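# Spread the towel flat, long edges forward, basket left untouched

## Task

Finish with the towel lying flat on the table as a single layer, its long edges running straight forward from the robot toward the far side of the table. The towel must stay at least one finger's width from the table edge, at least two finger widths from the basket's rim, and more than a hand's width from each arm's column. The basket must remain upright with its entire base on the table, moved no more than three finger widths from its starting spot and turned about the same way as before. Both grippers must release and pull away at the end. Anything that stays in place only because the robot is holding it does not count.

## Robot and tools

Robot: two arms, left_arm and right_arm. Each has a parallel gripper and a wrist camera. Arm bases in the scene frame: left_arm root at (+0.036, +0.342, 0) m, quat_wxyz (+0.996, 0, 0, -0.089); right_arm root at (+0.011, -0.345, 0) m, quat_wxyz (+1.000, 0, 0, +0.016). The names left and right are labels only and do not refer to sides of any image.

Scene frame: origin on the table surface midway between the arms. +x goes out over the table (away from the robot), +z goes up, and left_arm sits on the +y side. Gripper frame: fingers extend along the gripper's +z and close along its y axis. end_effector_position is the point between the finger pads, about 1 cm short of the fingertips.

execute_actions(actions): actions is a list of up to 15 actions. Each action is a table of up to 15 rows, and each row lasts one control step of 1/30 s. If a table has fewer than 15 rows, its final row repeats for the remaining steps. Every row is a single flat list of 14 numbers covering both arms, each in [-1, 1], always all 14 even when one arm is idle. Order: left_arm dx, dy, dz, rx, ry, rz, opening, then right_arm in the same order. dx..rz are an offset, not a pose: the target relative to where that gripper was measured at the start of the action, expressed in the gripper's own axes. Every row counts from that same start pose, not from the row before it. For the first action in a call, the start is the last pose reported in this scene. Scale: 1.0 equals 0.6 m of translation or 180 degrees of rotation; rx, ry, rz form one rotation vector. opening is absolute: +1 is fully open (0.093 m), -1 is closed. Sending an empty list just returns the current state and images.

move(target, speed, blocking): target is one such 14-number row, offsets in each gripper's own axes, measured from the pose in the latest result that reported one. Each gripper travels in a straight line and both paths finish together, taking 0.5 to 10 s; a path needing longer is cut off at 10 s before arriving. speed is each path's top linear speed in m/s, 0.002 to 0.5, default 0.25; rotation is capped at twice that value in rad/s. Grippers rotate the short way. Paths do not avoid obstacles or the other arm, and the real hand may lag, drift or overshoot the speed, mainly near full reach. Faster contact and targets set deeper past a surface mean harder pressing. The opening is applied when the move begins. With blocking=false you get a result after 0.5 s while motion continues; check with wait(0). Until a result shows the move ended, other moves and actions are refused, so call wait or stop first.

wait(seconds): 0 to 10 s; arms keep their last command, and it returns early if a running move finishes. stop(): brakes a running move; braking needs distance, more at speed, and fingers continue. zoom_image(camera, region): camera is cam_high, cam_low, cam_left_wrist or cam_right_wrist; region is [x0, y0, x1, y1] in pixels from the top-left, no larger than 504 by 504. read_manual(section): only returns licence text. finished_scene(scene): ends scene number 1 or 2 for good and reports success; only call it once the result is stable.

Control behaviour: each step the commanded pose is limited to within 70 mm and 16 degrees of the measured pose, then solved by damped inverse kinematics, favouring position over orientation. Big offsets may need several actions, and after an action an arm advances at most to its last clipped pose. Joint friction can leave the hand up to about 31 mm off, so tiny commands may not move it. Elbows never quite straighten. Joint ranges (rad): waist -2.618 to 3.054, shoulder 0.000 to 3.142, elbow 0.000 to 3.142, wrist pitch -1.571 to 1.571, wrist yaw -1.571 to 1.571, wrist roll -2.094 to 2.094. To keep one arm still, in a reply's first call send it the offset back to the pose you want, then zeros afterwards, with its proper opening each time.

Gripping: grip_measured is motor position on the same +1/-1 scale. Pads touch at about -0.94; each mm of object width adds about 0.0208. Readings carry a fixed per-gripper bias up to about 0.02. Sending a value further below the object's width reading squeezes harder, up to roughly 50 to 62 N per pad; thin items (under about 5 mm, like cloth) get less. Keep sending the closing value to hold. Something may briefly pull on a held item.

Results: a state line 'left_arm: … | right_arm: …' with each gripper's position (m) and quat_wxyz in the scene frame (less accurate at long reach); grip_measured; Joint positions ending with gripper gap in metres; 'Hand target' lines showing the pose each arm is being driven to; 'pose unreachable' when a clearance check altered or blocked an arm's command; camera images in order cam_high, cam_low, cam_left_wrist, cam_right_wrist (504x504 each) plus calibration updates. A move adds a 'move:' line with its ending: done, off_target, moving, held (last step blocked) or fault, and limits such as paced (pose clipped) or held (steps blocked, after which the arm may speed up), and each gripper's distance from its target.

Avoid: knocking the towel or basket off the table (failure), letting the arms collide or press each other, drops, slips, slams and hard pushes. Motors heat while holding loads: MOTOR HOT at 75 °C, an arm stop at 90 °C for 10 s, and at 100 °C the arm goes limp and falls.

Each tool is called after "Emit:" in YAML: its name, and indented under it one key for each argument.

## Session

Emit:
execute_actions:
  actions: []

Scene clock: 0.00 s.
left_arm: end_effector_position=(+0.5198, +0.6333, +0.2234) grip_measured=+1.000 end_effector_quat_wxyz=(-0.421, +0.714, -0.261, +0.494) | right_arm: end_effector_position=(+0.2574, -0.3993, +0.3707) grip_measured=+1.000 end_effector_quat_wxyz=(+0.194, +0.850, +0.414, +0.263)
Joint positions: left_arm=[ 0.797  1.875  1.212  0.5    0.26  -2.043  0.093] | right_arm=[-0.273  1.276  1.922 -1.551 -0.035  2.007  0.093]
Joint velocities: left_arm=[ 0.002  0.002 -0.002  0.022 -0.007  0.022  0.   ] | right_arm=[-0.002 -0.027  0.007 -0.007  0.022 -0.022  0.   ]
Motor temperatures (°C, as the motors report them): left_arm=[26 35 33 34 29 27] | right_arm=[26 28 34 30 26 28]
Hand target (left_arm): +0.520, +0.633, +0.223; -0.421, +0.714, -0.261, +0.494
Hand target (right_arm): +0.257, -0.399, +0.371; +0.194, +0.850, +0.414, +0.263
camera_calibration (this result's frames):
cam_left_wrist: T_world_to_cam=[[-0.0376209, 0.523718, 0.851061, -0.499781], [-0.0369631, -0.85181, 0.522545, 0.477645], [0.998608, -0.0117992, 0.0514041, -0.439268], [0, 0, 0, 1]] pos_world=[0.437509, 0.663424, 0.198333]
cam_right_wrist: T_world_to_cam=[[-0.597938, 0.581949, -0.551186, 0.586335], [0.205405, 0.775943, 0.596423, 0.0730943], [0.774777, 0.243408, -0.583501, 0.197977], [0, 0, 0, 1]] pos_world=[0.18219, -0.446123, 0.395104]

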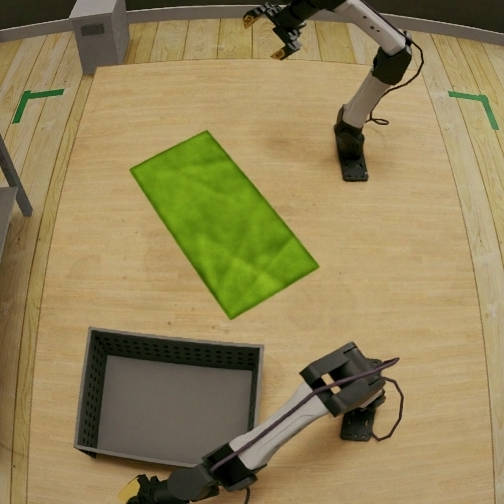

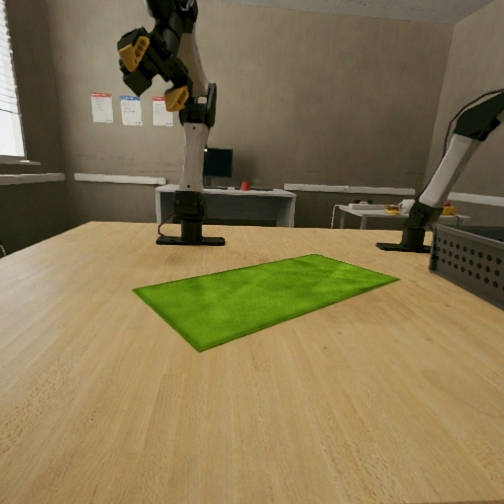

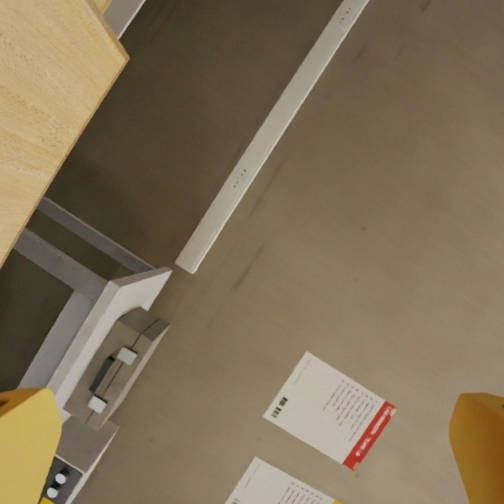

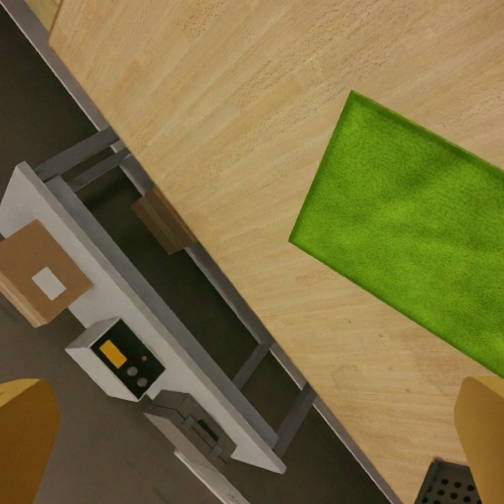

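Emit:
move:
  target: [0,0,0,0,0,0.55,0.2,0,0,0,0,0,-0.6,0.2]
  speed: 0.5

Scene clock: 23.23 s.
left_arm: end_effector_position=(+0.5198, +0.6333, +0.2234) grip_measured=+0.202 end_effector_quat_wxyz=(+0.649, -0.270, +0.711, -0.005) | right_arm: end_effector_position=(+0.2571, -0.4006, +0.3707) grip_measured=+0.202 end_effector_quat_wxyz=(+0.327, +0.171, +0.930, -0.005)
Joint positions: left_arm=[ 0.797  1.875  1.212  0.5    0.26  -0.327  0.055] | right_arm=[-0.273  1.276  1.922 -1.551 -0.027  0.134  0.055]
Joint velocities: left_arm=[-0.017 -0.002 -0.007  0.007  0.022  0.051 -0.001] | right_arm=[ 0.002  0.002  0.017  0.007  0.022 -0.022 -0.   ]
Motor temperatures (°C, as the motors report them): left_arm=[26 41 35 39 29 27] | right_arm=[26 28 34 33 26 28]
Hand target (left_arm): +0.520, +0.633, +0.223; +0.649, -0.265, +0.713, -0.001
Hand target (right_arm): +0.257, -0.399, +0.371; +0.327, +0.164, +0.931, -0.003
Off the commanded pose (left_arm): 0.000 m, 1 deg.
Off the commanded pose (right_arm): 0.001 m, 1 deg.
move: done
camera_calibration (this result's frames):
cam_left_wrist: T_world_to_cam=[[0.387867, -0.844941, 0.368284, 0.253685], [-0.38237, -0.511063, -0.76981, 0.730032], [0.838661, 0.157763, -0.521305, -0.3356], [0, 0, 0, 1]] pos_world=[0.462201, 0.640387, 0.293608]
cam_right_wrist: T_world_to_cam=[[-0.31911, -0.941559, -0.107864, -0.259476], [-0.918536, 0.3353, -0.20944, 0.485376], [0.233367, 0.032243, -0.971854, 0.397075], [0, 0, 0, 1]] pos_world=[0.27037, -0.419861, 0.459568]

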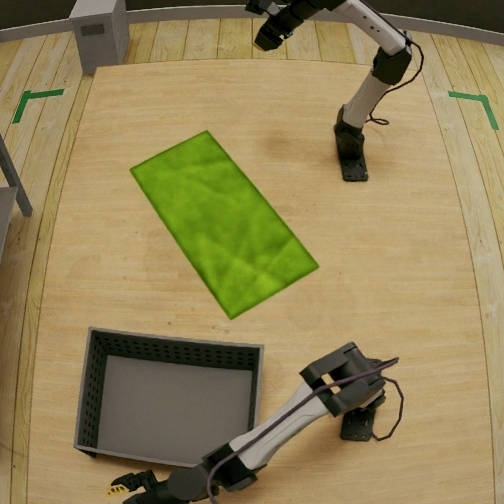

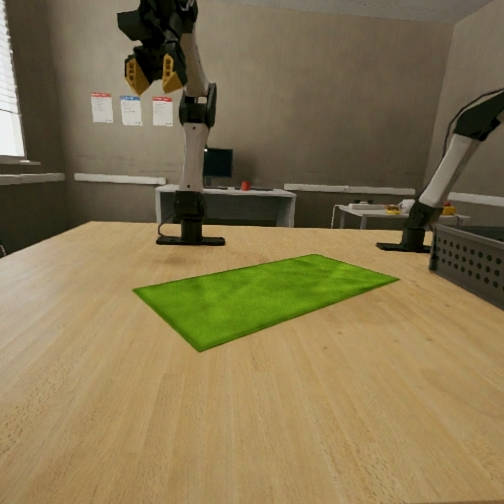

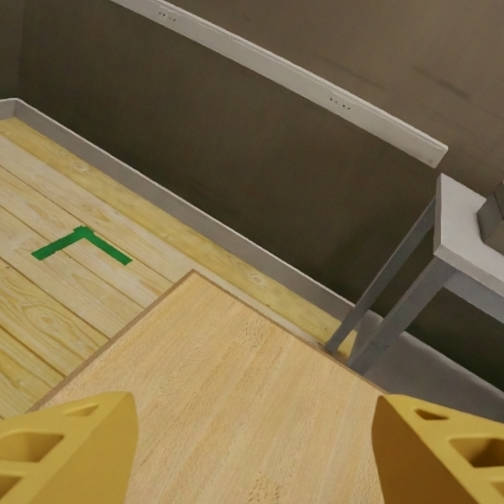

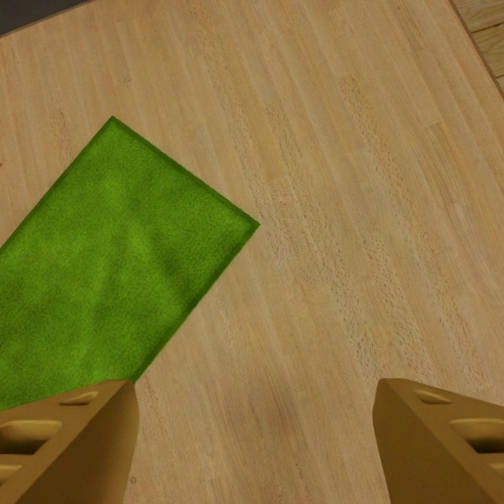

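Emit:
move:
  target: [0.46,-0.668,-0.933,0.24,0.441,0.449,0.2,0.083,0.058,0.518,-0.064,0.21,-0.282,0.2]
  speed: 0.3

Emit:
move:
  target: [0,0,0.25,0,0,0,0.2,0,0,0.085,0,0,0,0.2]
  speed: 0.15

Scene clock: 41.80 s.
left_arm: end_effector_position=(+0.1579, -0.0136, +0.2061) grip_measured=+0.202 end_effector_quat_wxyz=(+0.038, +0.476, +0.877, -0.053) | right_arm: end_effector_position=(+0.4167, -0.3965, +0.0958) grip_measured=+0.202 end_effector_quat_wxyz=(+0.001, -0.260, +0.966, +0.002)
Joint positions: left_arm=[-1.051  1.909  2.009 -1.543  0.028 -0.237  0.055] | right_arm=[-0.161  2.116  1.871 -1.326 -0.005 -0.654  0.055]
Joint velocities: left_arm=[ 0.017 -0.002 -0.007 -0.081  0.051  0.022  0.001] | right_arm=[-0.007  0.002  0.012 -0.095  0.051 -0.051  0.   ]
Motor temperatures (°C, as the motors report them): left_arm=[26 42 36 40 29 27] | right_arm=[26 29 35 34 26 28]
Hand target (left_arm): +0.156, -0.015, +0.210; +0.035, +0.477, +0.876, -0.059
Hand target (right_arm): +0.419, -0.394, +0.097; -0.002, -0.270, +0.963, -0.001
Off the commanded pose (left_arm): 0.011 m, 8 deg.
Off the commanded pose (right_arm): 0.009 m, 2 deg.
joint sent to its limit (left arm) — the command would take joint 4 (wrist pitch) past its lower limit, so that joint was sent only as far as its limit.
move: off_target (left_arm)
camera_calibration (this result's frames):
cam_left_wrist: T_world_to_cam=[[-0.830458, -0.555104, 0.0469024, 0.116313], [-0.518403, 0.800879, 0.299751, 0.0666105], [-0.203956, 0.224616, -0.952864, 0.315442], [0, 0, 0, 1]] pos_world=[0.195461, -0.0596343, 0.275151]
cam_right_wrist: T_world_to_cam=[[0.500934, -0.86544, -0.00887752, -0.555314], [-0.780012, -0.455884, 0.428662, 0.140516], [-0.375028, -0.207807, -0.903421, 0.244327], [0, 0, 0, 1]] pos_world=[0.479409, -0.365759, 0.155567]

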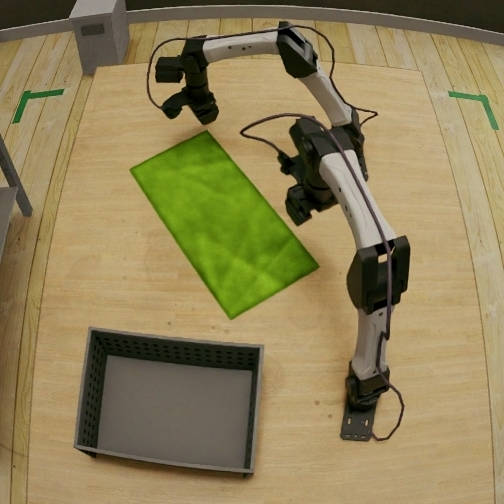

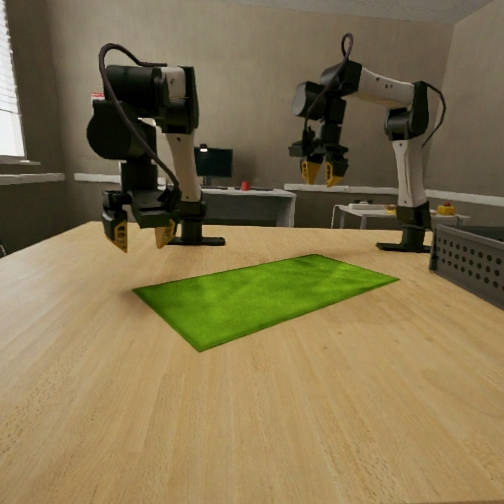

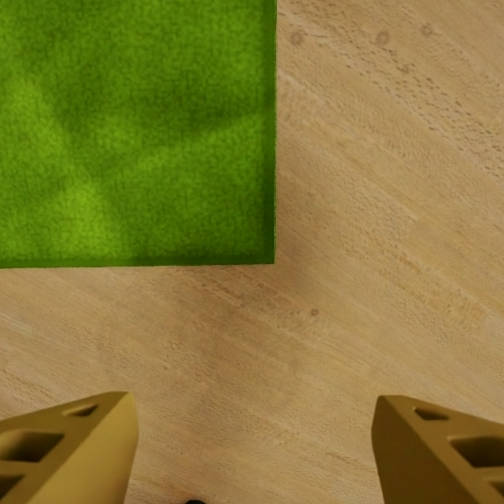

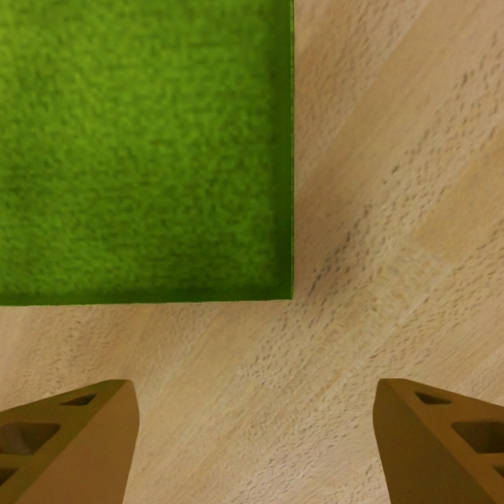

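Scene clock: 43.43 s.
left_arm: end_effector_position=(+0.1631, -0.0284, +0.0614) grip_measured=+0.202 end_effector_quat_wxyz=(+0.035, +0.476, +0.877, -0.050) | right_arm: end_effector_position=(+0.4173, -0.3965, +0.0569) grip_measured=+0.202 end_effector_quat_wxyz=(+0.008, -0.260, +0.966, -0.001)
Joint positions: left_arm=[-1.051  1.948  1.48  -0.983  0.028 -0.237  0.055] | right_arm=[-0.161  2.116  1.716 -1.156 -0.005 -0.654  0.055]
Joint velocities: left_arm=[ 0.007 -0.012 -0.012 -0.051 -0.037 -0.037  0.   ] | right_arm=[-0.002  0.032  0.002  0.037  0.037 -0.022 -0.001]
Motor temperatures (°C, as the motors report them): left_arm=[26 42 36 40 29 27] | right_arm=[26 29 35 33 26 28]
Hand target (left_arm): +0.162, -0.030, +0.057; +0.037, +0.476, +0.877, -0.052
Hand target (right_arm): +0.417, -0.397, +0.045; +0.001, -0.260, +0.966, +0.002
Off the commanded pose (left_arm): 0.007 m, 0 deg.
Off the commanded pose (right_arm): 0.012 m, 1 deg.
move: off_target (right_arm)
camera_calibration (this result's frames):
cam_left_wrist: T_world_to_cam=[[-0.830346, -0.555418, 0.0451271, 0.119329], [-0.517667, 0.798809, 0.306472, 0.124039], [-0.206268, 0.231117, -0.950809, 0.182345], [0, 0, 0, 1]] pos_world=[0.200907, -0.0749488, 0.129976]
cam_right_wrist: T_world_to_cam=[[0.500999, -0.865448, 0.000393099, -0.556527], [-0.786416, -0.455058, 0.417698, 0.161166], [-0.361317, -0.209575, -0.908586, 0.203261], [0, 0, 0, 1]] pos_world=[0.479005, -0.365707, 0.11758]

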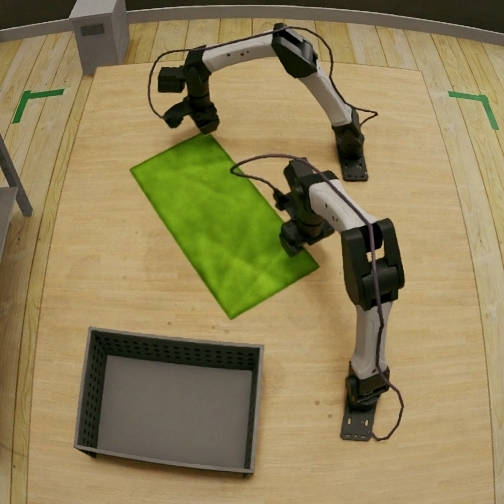

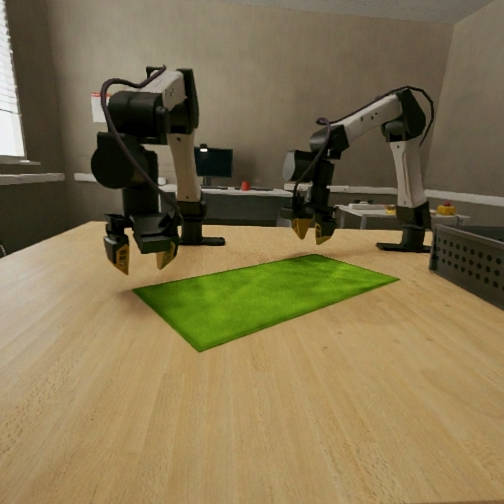

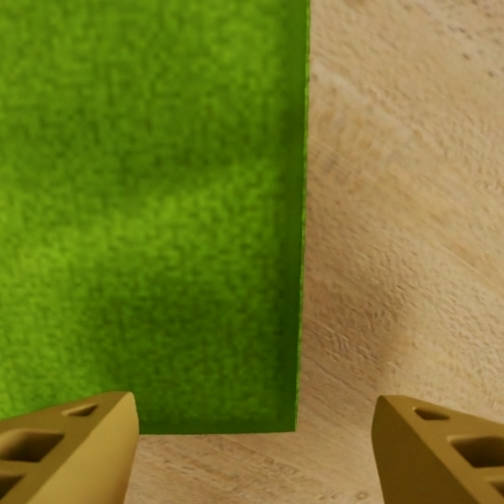

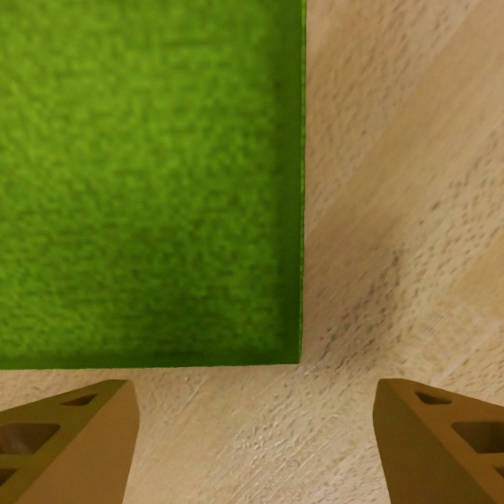

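Emit:
move:
  target: [-0.005,0,0.045,0,0,0,0.2,-0.04,0,0.04,0,0,0,0.2]
  speed: 0.08

Emit:
move:
  target: [0,0,0.045,0,0,0,0.2,0,0,0.045,0,0,0,0.2]
  speed: 0.05

Scene clock: 48.63 s.
left_arm: end_effector_position=(+0.1649, -0.0334, +0.0407) grip_measured=+0.202 end_effector_quat_wxyz=(+0.034, +0.476, +0.877, -0.049) | right_arm: end_effector_position=(+0.4270, -0.3868, +0.0327) grip_measured=+0.202 end_effector_quat_wxyz=(-0.006, -0.260, +0.966, +0.005)
Joint positions: left_arm=[-1.051  1.991  1.456 -0.919  0.028 -0.237  0.055] | right_arm=[-0.135  2.198  1.749 -1.137 -0.005 -0.629  0.055]
Joint velocities: left_arm=[-0.012  0.017 -0.022  0.007  0.007 -0.051 -0.001] | right_arm=[-0.002  0.002 -0.012 -0.037 -0.066  0.022  0.   ]
Motor temperatures (°C, as the motors report them): left_arm=[26 43 36 39 29 27] | right_arm=[26 31 35 33 26 28]
Hand target (left_arm): +0.165, -0.034, +0.035; +0.035, +0.476, +0.877, -0.050
Hand target (right_arm): +0.438, -0.384, +0.033; +0.008, -0.260, +0.966, -0.000
Off the commanded pose (left_arm): 0.006 m, 0 deg.
Off the commanded pose (right_arm): 0.012 m, 2 deg.
move: off_target (right_arm)
camera_calibration (this result's frames):
cam_left_wrist: T_world_to_cam=[[-0.830306, -0.555531, 0.0444724, 0.118976], [-0.517392, 0.798035, 0.308944, 0.135124], [-0.207118, 0.233508, -0.95004, 0.164396], [0, 0, 0, 1]] pos_world=[0.202748, -0.0801262, 0.109146]
cam_right_wrist: T_world_to_cam=[[0.501397, -0.865037, -0.0176973, -0.552414], [-0.773183, -0.457149, 0.439548, 0.176152], [-0.388316, -0.206705, -0.898045, 0.19907], [0, 0, 0, 1]] pos_world=[0.490479, -0.356182, 0.0915705]

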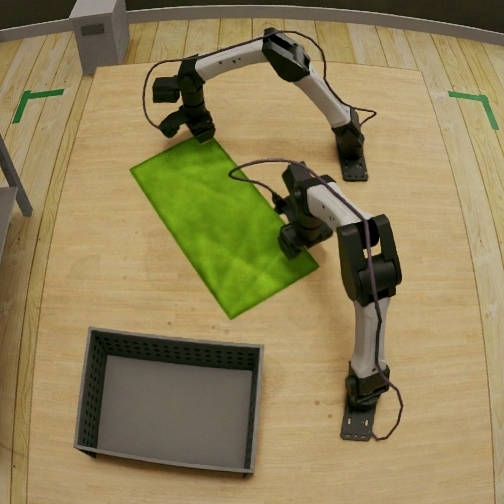

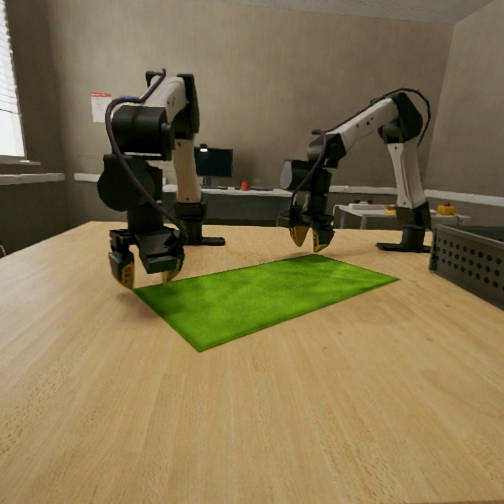

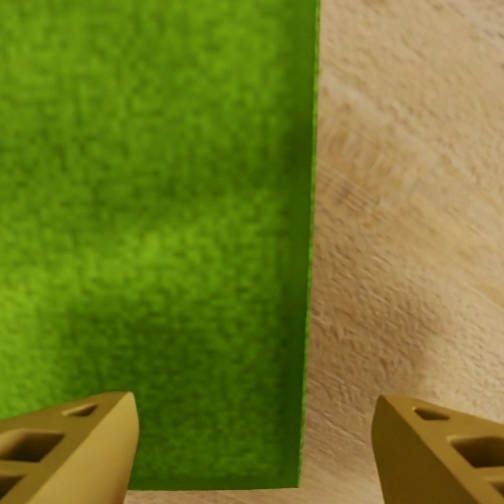

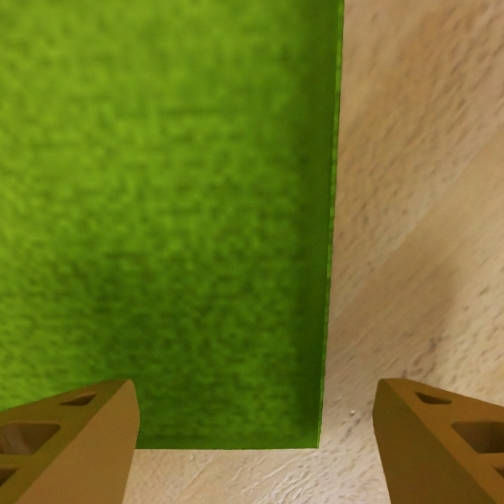

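Scene clock: 49.60 s.
left_arm: end_effector_position=(+0.1652, -0.0343, +0.0202) grip_measured=+0.202 end_effector_quat_wxyz=(+0.031, +0.476, +0.878, -0.046) | right_arm: end_effector_position=(+0.4283, -0.3870, +0.0196) grip_measured=+0.202 end_effector_quat_wxyz=(+0.003, -0.260, +0.966, +0.002)
Joint positions: left_arm=[-1.051  2.027  1.425 -0.861  0.028 -0.237  0.055] | right_arm=[-0.135  2.198  1.696 -1.065 -0.005 -0.629  0.055]
Joint velocities: left_arm=[ 0.017 -0.032 -0.017 -0.022 -0.022  0.007  0.   ] | right_arm=[-0.027 -0.012 -0.022  0.022  0.022 -0.007 -0.001]
Motor temperatures (°C, as the motors report them): left_arm=[26 43 36 39 29 27] | right_arm=[26 31 35 33 26 28]
Hand target (left_arm): +0.165, -0.036, +0.014; +0.034, +0.476, +0.878, -0.049
Hand target (right_arm): +0.426, -0.387, +0.006; -0.006, -0.260, +0.966, +0.005
Off the commanded pose (left_arm): 0.007 m, 1 deg.
Off the commanded pose (right_arm): 0.014 m, 1 deg.
move: off_target (right_arm)
camera_calibration (this result's frames):
cam_left_wrist: T_world_to_cam=[[-0.830167, -0.55592, 0.0421318, 0.119661], [-0.516391, 0.795219, 0.317753, 0.141906], [-0.210149, 0.242032, -0.947237, 0.145957], [0, 0, 0, 1]] pos_world=[0.20329, -0.0816506, 0.0881238]
cam_right_wrist: T_world_to_cam=[[0.501621, -0.86506, -0.00694433, -0.553739], [-0.781069, -0.456339, 0.426247, 0.186789], [-0.371898, -0.20839, -0.90458, 0.180298], [0, 0, 0, 1]] pos_world=[0.490714, -0.356206, 0.0796302]

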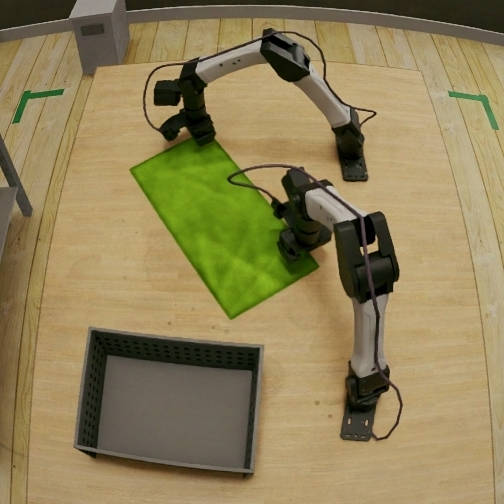

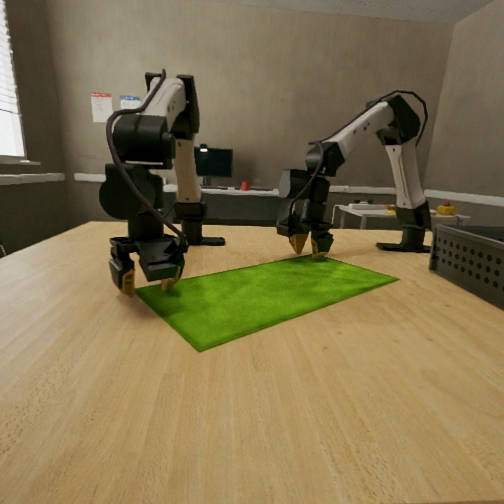

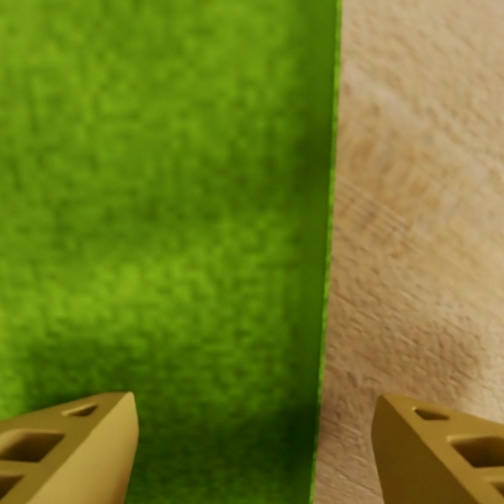

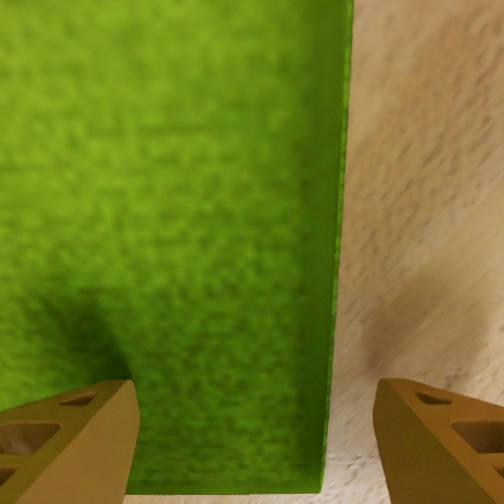

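Emit:
execute_actions:
  actions:
    - [[0,0,0.02,0,0,0,0.2,0,0,0.02,0,0,0,0.2]]
    - [[0,0,0.01,0,0,0,-1,0,0,0.012,0,0,0,-1]]
    - [[0,0,0.01,0,0,0,-1,0,0,0.012,0,0,0,-1]]

Emit:
move:
  target: [-0.02,0,-0.42,0,0,0,-1,0,0.02,-0.42,0,0,0,-1]
  speed: 0.15

Scene clock: 56.20 s.
left_arm: end_effector_position=(+0.1654, -0.0347, +0.0202) grip_measured=-0.990 end_effector_quat_wxyz=(+0.031, +0.476, +0.878, -0.047) | right_arm: end_effector_position=(+0.4294, -0.3862, +0.0182) grip_measured=-0.981 end_effector_quat_wxyz=(+0.006, -0.260, +0.966, +0.003)
Joint positions: left_arm=[-1.051  2.027  1.425 -0.859  0.028 -0.237  0.   ] | right_arm=[-0.135  2.198  1.69  -1.053 -0.01  -0.629  0.   ]
Joint velocities: left_arm=[ 0.012 -0.007 -0.002  0.007  0.051  0.022  0.   ] | right_arm=[-0.017  0.007  0.002  0.007  0.022  0.022  0.   ]
Motor temperatures (°C, as the motors report them): left_arm=[26 43 36 38 29 27] | right_arm=[26 33 35 32 26 28]
Hand target (left_arm): +0.165, -0.035, +0.014; +0.031, +0.476, +0.878, -0.047
Hand target (right_arm): +0.429, -0.386, +0.011; +0.006, -0.260, +0.966, +0.003
Off the commanded pose (left_arm): 0.006 m, 0 deg.
Off the commanded pose (right_arm): 0.007 m, 0 deg.
camera_calibration (this result's frames):
cam_left_wrist: T_world_to_cam=[[-0.830189, -0.555859, 0.0425065, 0.119567], [-0.516553, 0.795675, 0.316346, 0.142303], [-0.209665, 0.24067, -0.947691, 0.145987], [0, 0, 0, 1]] pos_world=[0.203378, -0.0818993, 0.0882512]
cam_right_wrist: T_world_to_cam=[[0.501697, -0.865012, -0.00737248, -0.553713], [-0.783834, -0.458187, 0.419129, 0.189251], [-0.365929, -0.204497, -0.907897, 0.17855], [0, 0, 0, 1]] pos_world=[0.491474, -0.355743, 0.0787021]

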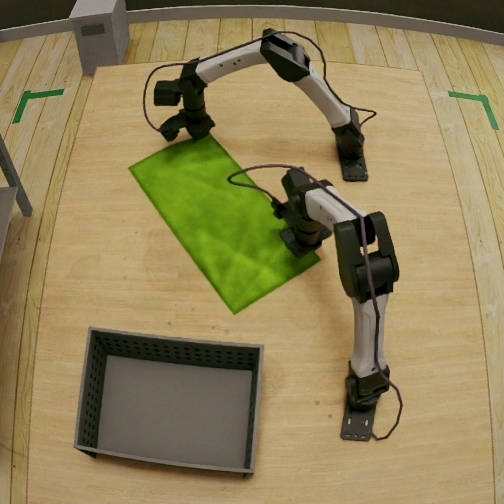

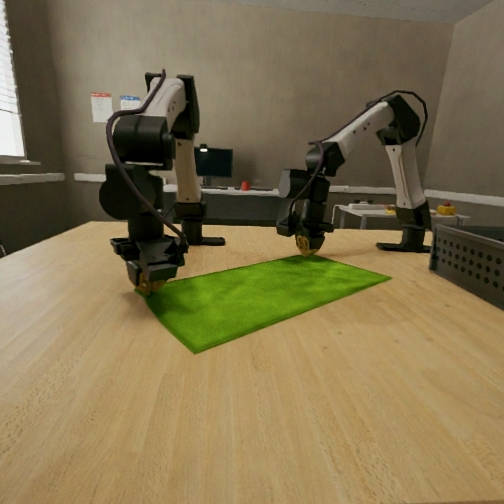

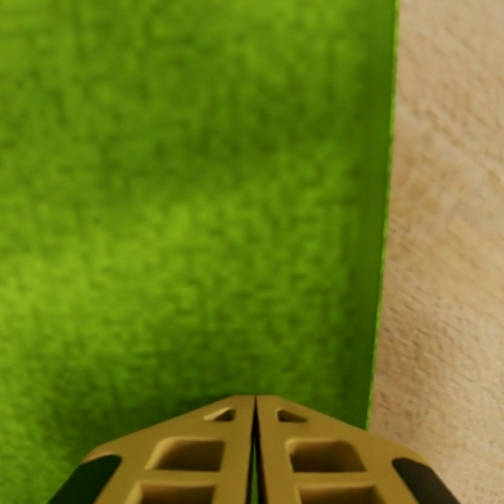

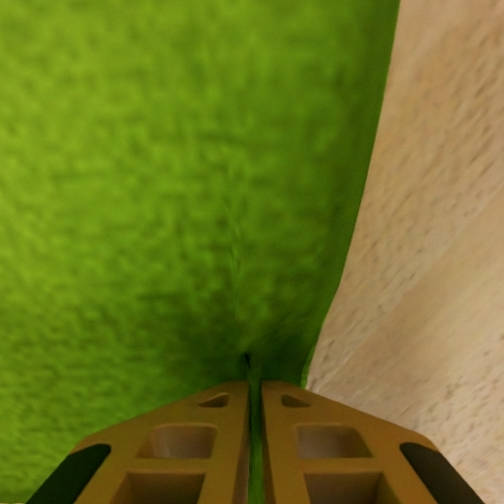

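Scene clock: 58.30 s.
left_arm: end_effector_position=(+0.1652, -0.0231, +0.2642) grip_measured=-0.990 end_effector_quat_wxyz=(+0.109, +0.469, +0.869, -0.115) | right_arm: end_effector_position=(+0.4230, -0.3799, +0.2573) grip_measured=-0.981 end_effector_quat_wxyz=(+0.149, -0.258, +0.953, -0.049)
Joint positions: left_arm=[-1.041  1.858  2.15  -1.546  0.028 -0.234  0.   ] | right_arm=[-0.121  1.973  2.28  -1.564 -0.01  -0.616  0.   ]
Joint velocities: left_arm=[ 0.002  0.012  0.002 -0.022  0.037 -0.007  0.   ] | right_arm=[ 0.007  0.012 -0.022  0.022 -0.022  0.022  0.   ]
Motor temperatures (°C, as the motors report them): left_arm=[26 43 36 37 29 27] | right_arm=[26 34 36 32 26 28]
Hand target (left_arm): +0.167, -0.020, +0.272; +0.115, +0.470, +0.867, -0.120
Hand target (right_arm): +0.420, -0.375, +0.270; +0.162, -0.258, +0.951, -0.054
Off the commanded pose (left_arm): 0.011 m, 12 deg.
Off the commanded pose (right_arm): 0.013 m, 17 deg; orientation clipped at the last step of the last action.
joint sent to its limit (left arm) — the command would take joint 4 (wrist pitch) past its lower limit, so that joint was sent only as far as its limit.
joint sent to its limit (right arm) — the command would take joint 4 (wrist pitch) past its lower limit, so that joint was sent only as far as its limit.
move: off_target (left_arm, right_arm); limits=paced
camera_calibration (this result's frames):
cam_left_wrist: T_world_to_cam=[[-0.831132, -0.548527, 0.0913151, 0.102899], [-0.537694, 0.834621, 0.119553, 0.112189], [-0.141791, 0.0502644, -0.98862, 0.369601], [0, 0, 0, 1]] pos_world=[0.198252, -0.0557699, 0.342586]
cam_right_wrist: T_world_to_cam=[[0.478129, -0.862476, 0.165915, -0.576867], [-0.874766, -0.450734, 0.17783, 0.190278], [-0.0785905, -0.230163, -0.969974, 0.279293], [0, 0, 0, 1]] pos_world=[0.464216, -0.347486, 0.332781]

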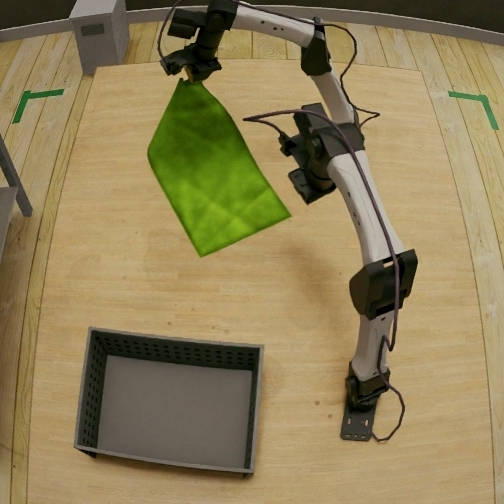

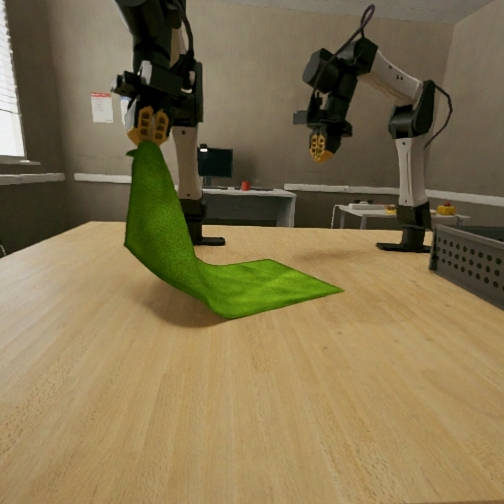

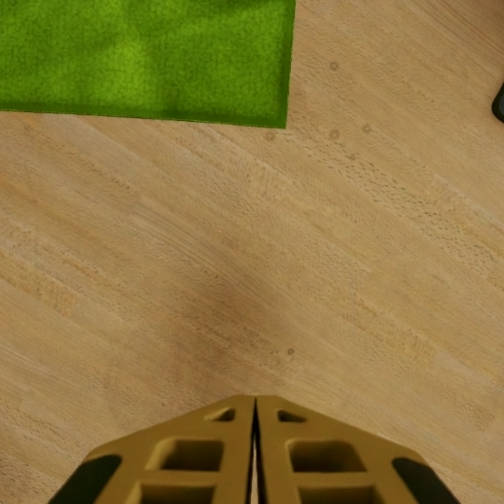

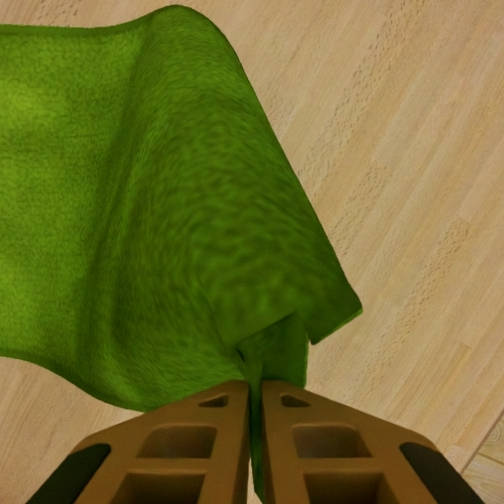

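Emit:
move:
  target: [-0.142,-0.035,0.406,-0.03,0.096,0.007,0.2,0,0,0,0,0,0,-1]
  speed: 0.2

Scene clock: 71.23 s.
left_arm: end_effector_position=(+0.2130, -0.1594, +0.0450) grip_measured=+0.197 end_effector_quat_wxyz=(+0.034, +0.476, +0.878, -0.041) | right_arm: end_effector_position=(+0.4229, -0.3799, +0.2573) grip_measured=-0.981 end_effector_quat_wxyz=(+0.149, -0.258, +0.953, -0.049)
Joint positions: left_arm=[-1.049  2.772  2.842 -1.535  0.016 -0.234  0.055] | right_arm=[-0.121  1.973  2.28  -1.564 -0.01  -0.615  0.   ]
Joint velocities: left_arm=[-0.002  0.007  0.022 -0.037 -0.022  0.037  0.001] | right_arm=[ 0.022 -0.007  0.002 -0.007  0.007 -0.022  0.   ]
Motor temperatures (°C, as the motors report them): left_arm=[26 44 37 37 29 27] | right_arm=[26 37 37 32 26 28]
Hand target (left_arm): +0.215, -0.170, +0.057; +0.060, +0.481, +0.873, -0.056
Hand target (right_arm): +0.423, -0.380, +0.257; +0.149, -0.258, +0.953, -0.049
Off the commanded pose (left_arm): 0.022 m, 6 deg.
Off the commanded pose (right_arm): 0.000 m, 0 deg.
elbow stopped short (left arm): the move would have taken joint 3 (elbow) straighter than the controller allows; a more bent joint 3 avoids this.
move: off_target (left_arm)
camera_calibration (this result's frames):
cam_left_wrist: T_world_to_cam=[[-0.830478, -0.556254, 0.0297922, 0.0892812], [-0.520136, 0.793479, 0.31599, 0.258753], [-0.19941, 0.246927, -0.948295, 0.208267], [0, 0, 0, 1]] pos_world=[0.250263, -0.207079, 0.113076]
cam_right_wrist: T_world_to_cam=[[0.477878, -0.862674, 0.165606, -0.576703], [-0.874863, -0.450443, 0.178088, 0.190295], [-0.0790361, -0.229987, -0.969979, 0.279517], [0, 0, 0, 1]] pos_world=[0.464168, -0.347505, 0.332742]

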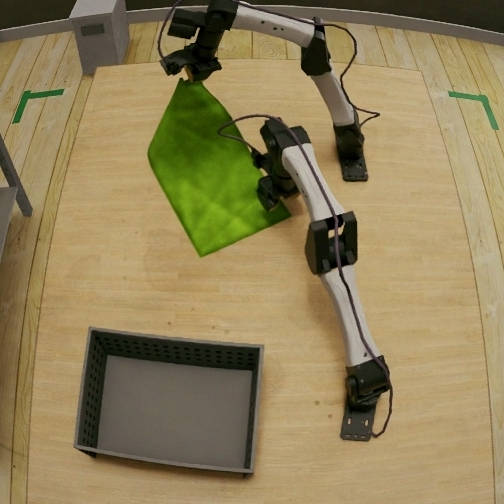

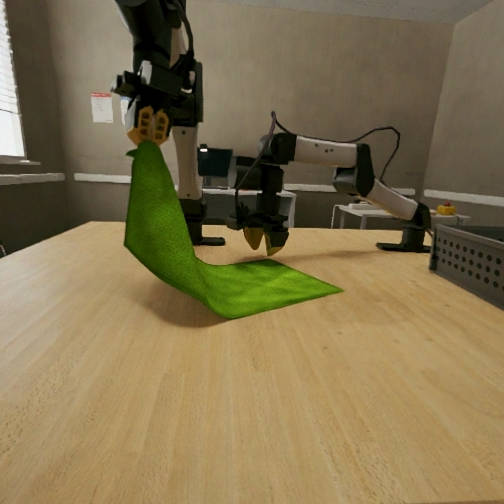

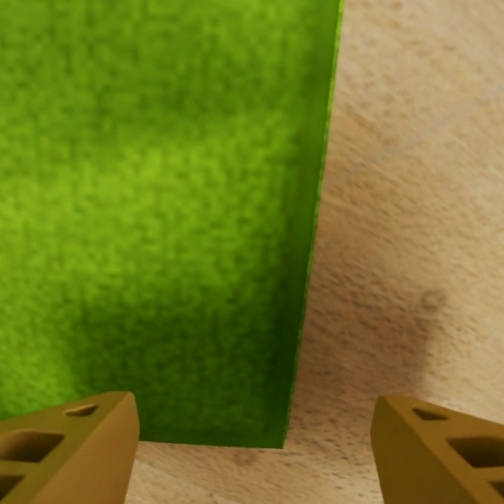

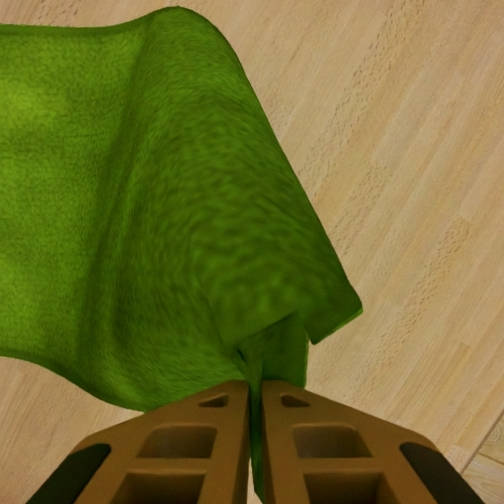

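Emit:
move:
  target: [0,-0.005,0.055,-0.025,0,0,0.2,0,0,0,0,0,0,-1]
  speed: 0.05

Emit:
execute_actions:
  actions:
    - [[0,0,0.012,0,0,0,-1,0,0,0,0,0,0,-1]]
    - [[0,0,0.01,0,0,0,-1,0,0,0,0,0,0,-1]]
    - [[0,0,-0.08,0,0,0,-1,0,0,0,0,0,0,-1]]
    - [[0,0,0,0,0,0,-1,0,0,0,0,0,0,-1]]

Scene clock: 79.80 s.
left_arm: end_effector_position=(+0.2108, -0.1603, +0.0216) grip_measured=+0.197 end_effector_quat_wxyz=(+0.042, +0.477, +0.878, -0.010) | right_arm: end_effector_position=(+0.4229, -0.3799, +0.2573) grip_measured=-0.981 end_effector_quat_wxyz=(+0.149, -0.258, +0.953, -0.049)
Joint positions: left_arm=[-1.072  2.819  2.844 -1.52  -0.043 -0.253  0.055] | right_arm=[-0.121  1.973  2.28  -1.564 -0.01  -0.615  0.   ]
Joint velocities: left_arm=[ 0.002  0.002  0.012 -0.007 -0.007 -0.051 -0.001] | right_arm=[ 0.012 -0.012 -0.017 -0.022 -0.066 -0.081  0.   ]
Motor temperatures (°C, as the motors report them): left_arm=[26 48 38 36 29 27] | right_arm=[26 38 37 32 26 28]
Hand target (left_arm): +0.211, -0.164, +0.012; +0.050, +0.474, +0.879, -0.005
Hand target (right_arm): +0.423, -0.380, +0.257; +0.149, -0.258, +0.953, -0.049
Off the commanded pose (left_arm): 0.010 m, 1 deg.
Off the commanded pose (right_arm): 0.000 m, 0 deg.
move: done
camera_calibration (this result's frames):
cam_left_wrist: T_world_to_cam=[[-0.82939, -0.557702, -0.0328836, 0.0886321], [-0.535684, 0.777176, 0.330211, 0.266055], [-0.158603, 0.291489, -0.943334, 0.184326], [0, 0, 0, 1]] pos_world=[0.245267, -0.211071, 0.0889412]
cam_right_wrist: T_world_to_cam=[[0.477878, -0.862674, 0.165606, -0.576703], [-0.874863, -0.450443, 0.178088, 0.190295], [-0.0790361, -0.229987, -0.969979, 0.279517], [0, 0, 0, 1]] pos_world=[0.464168, -0.347505, 0.332742]

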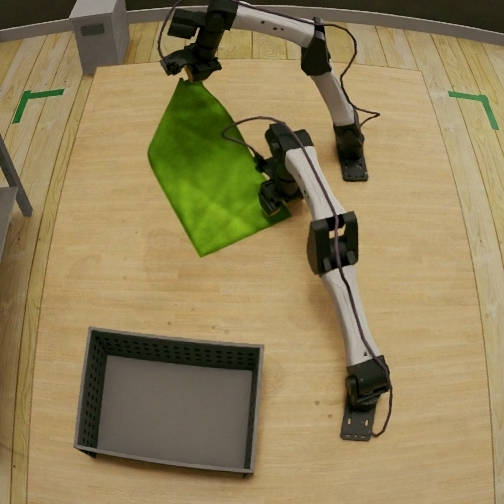

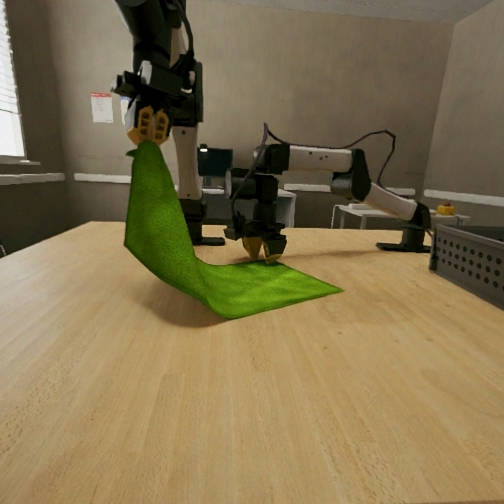

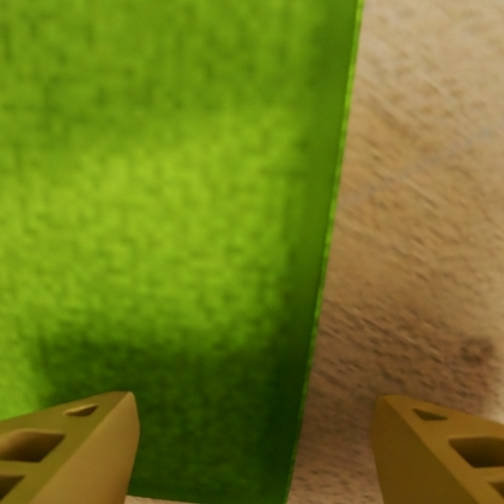

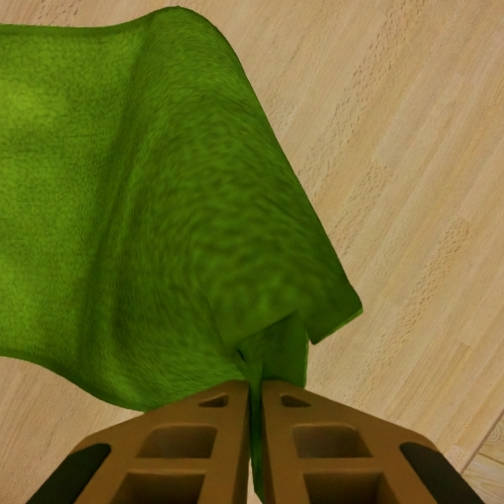

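Scene clock: 81.80 s.
left_arm: end_effector_position=(+0.2116, -0.1607, +0.0654) grip_measured=-0.986 end_effector_quat_wxyz=(+0.066, +0.475, +0.877, -0.031) | right_arm: end_effector_position=(+0.4229, -0.3799, +0.2573) grip_measured=-0.981 end_effector_quat_wxyz=(+0.149, -0.258, +0.953, -0.049)
Joint positions: left_arm=[-1.071  2.733  2.844 -1.543 -0.044 -0.253  0.   ] | right_arm=[-0.121  1.973  2.28  -1.564 -0.01  -0.615  0.   ]
Joint velocities: left_arm=[ 0.012 -0.007 -0.007 -0.037 -0.037 -0.022  0.   ] | right_arm=[-0.002 -0.022 -0.007  0.022 -0.037  0.037  0.   ]
Motor temperatures (°C, as the motors report them): left_arm=[26 49 38 36 29 27] | right_arm=[26 38 37 32 26 28]
Hand target (left_arm): +0.212, -0.161, +0.065; +0.066, +0.475, +0.877, -0.031
Hand target (right_arm): +0.423, -0.380, +0.257; +0.149, -0.258, +0.953, -0.049
Off the commanded pose (left_arm): 0.000 m, 0 deg.
Off the commanded pose (right_arm): 0.000 m, 0 deg.
camera_calibration (this result's frames):
cam_left_wrist: T_world_to_cam=[[-0.828366, -0.559937, -0.0167542, 0.0888497], [-0.542789, 0.794883, 0.271184, 0.260525], [-0.138528, 0.233733, -0.962382, 0.213627], [0, 0, 0, 1]] pos_world=[0.244603, -0.207268, 0.136429]
cam_right_wrist: T_world_to_cam=[[0.477878, -0.862674, 0.165606, -0.576703], [-0.874863, -0.450443, 0.178088, 0.190295], [-0.0790361, -0.229987, -0.969979, 0.279517], [0, 0, 0, 1]] pos_world=[0.464168, -0.347505, 0.332742]

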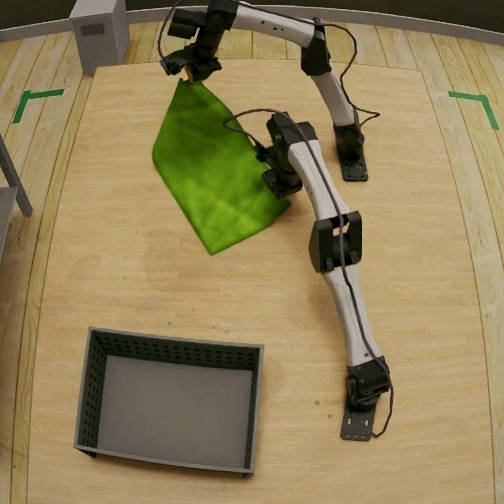

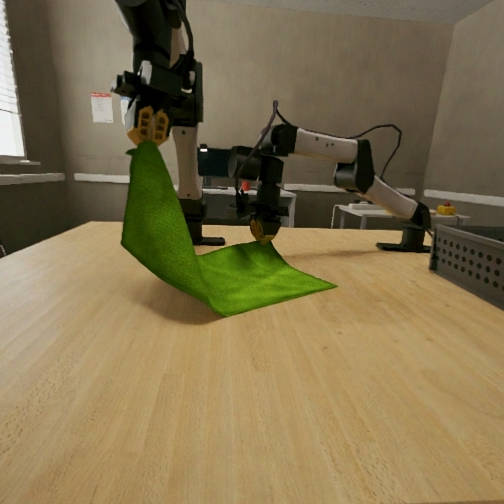

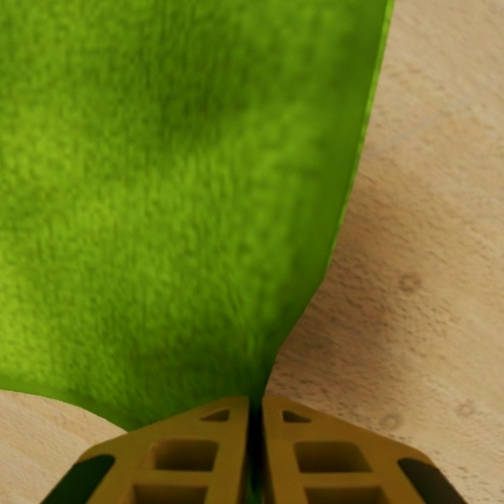

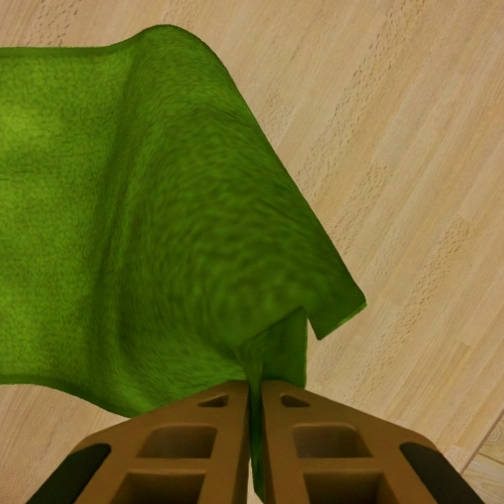

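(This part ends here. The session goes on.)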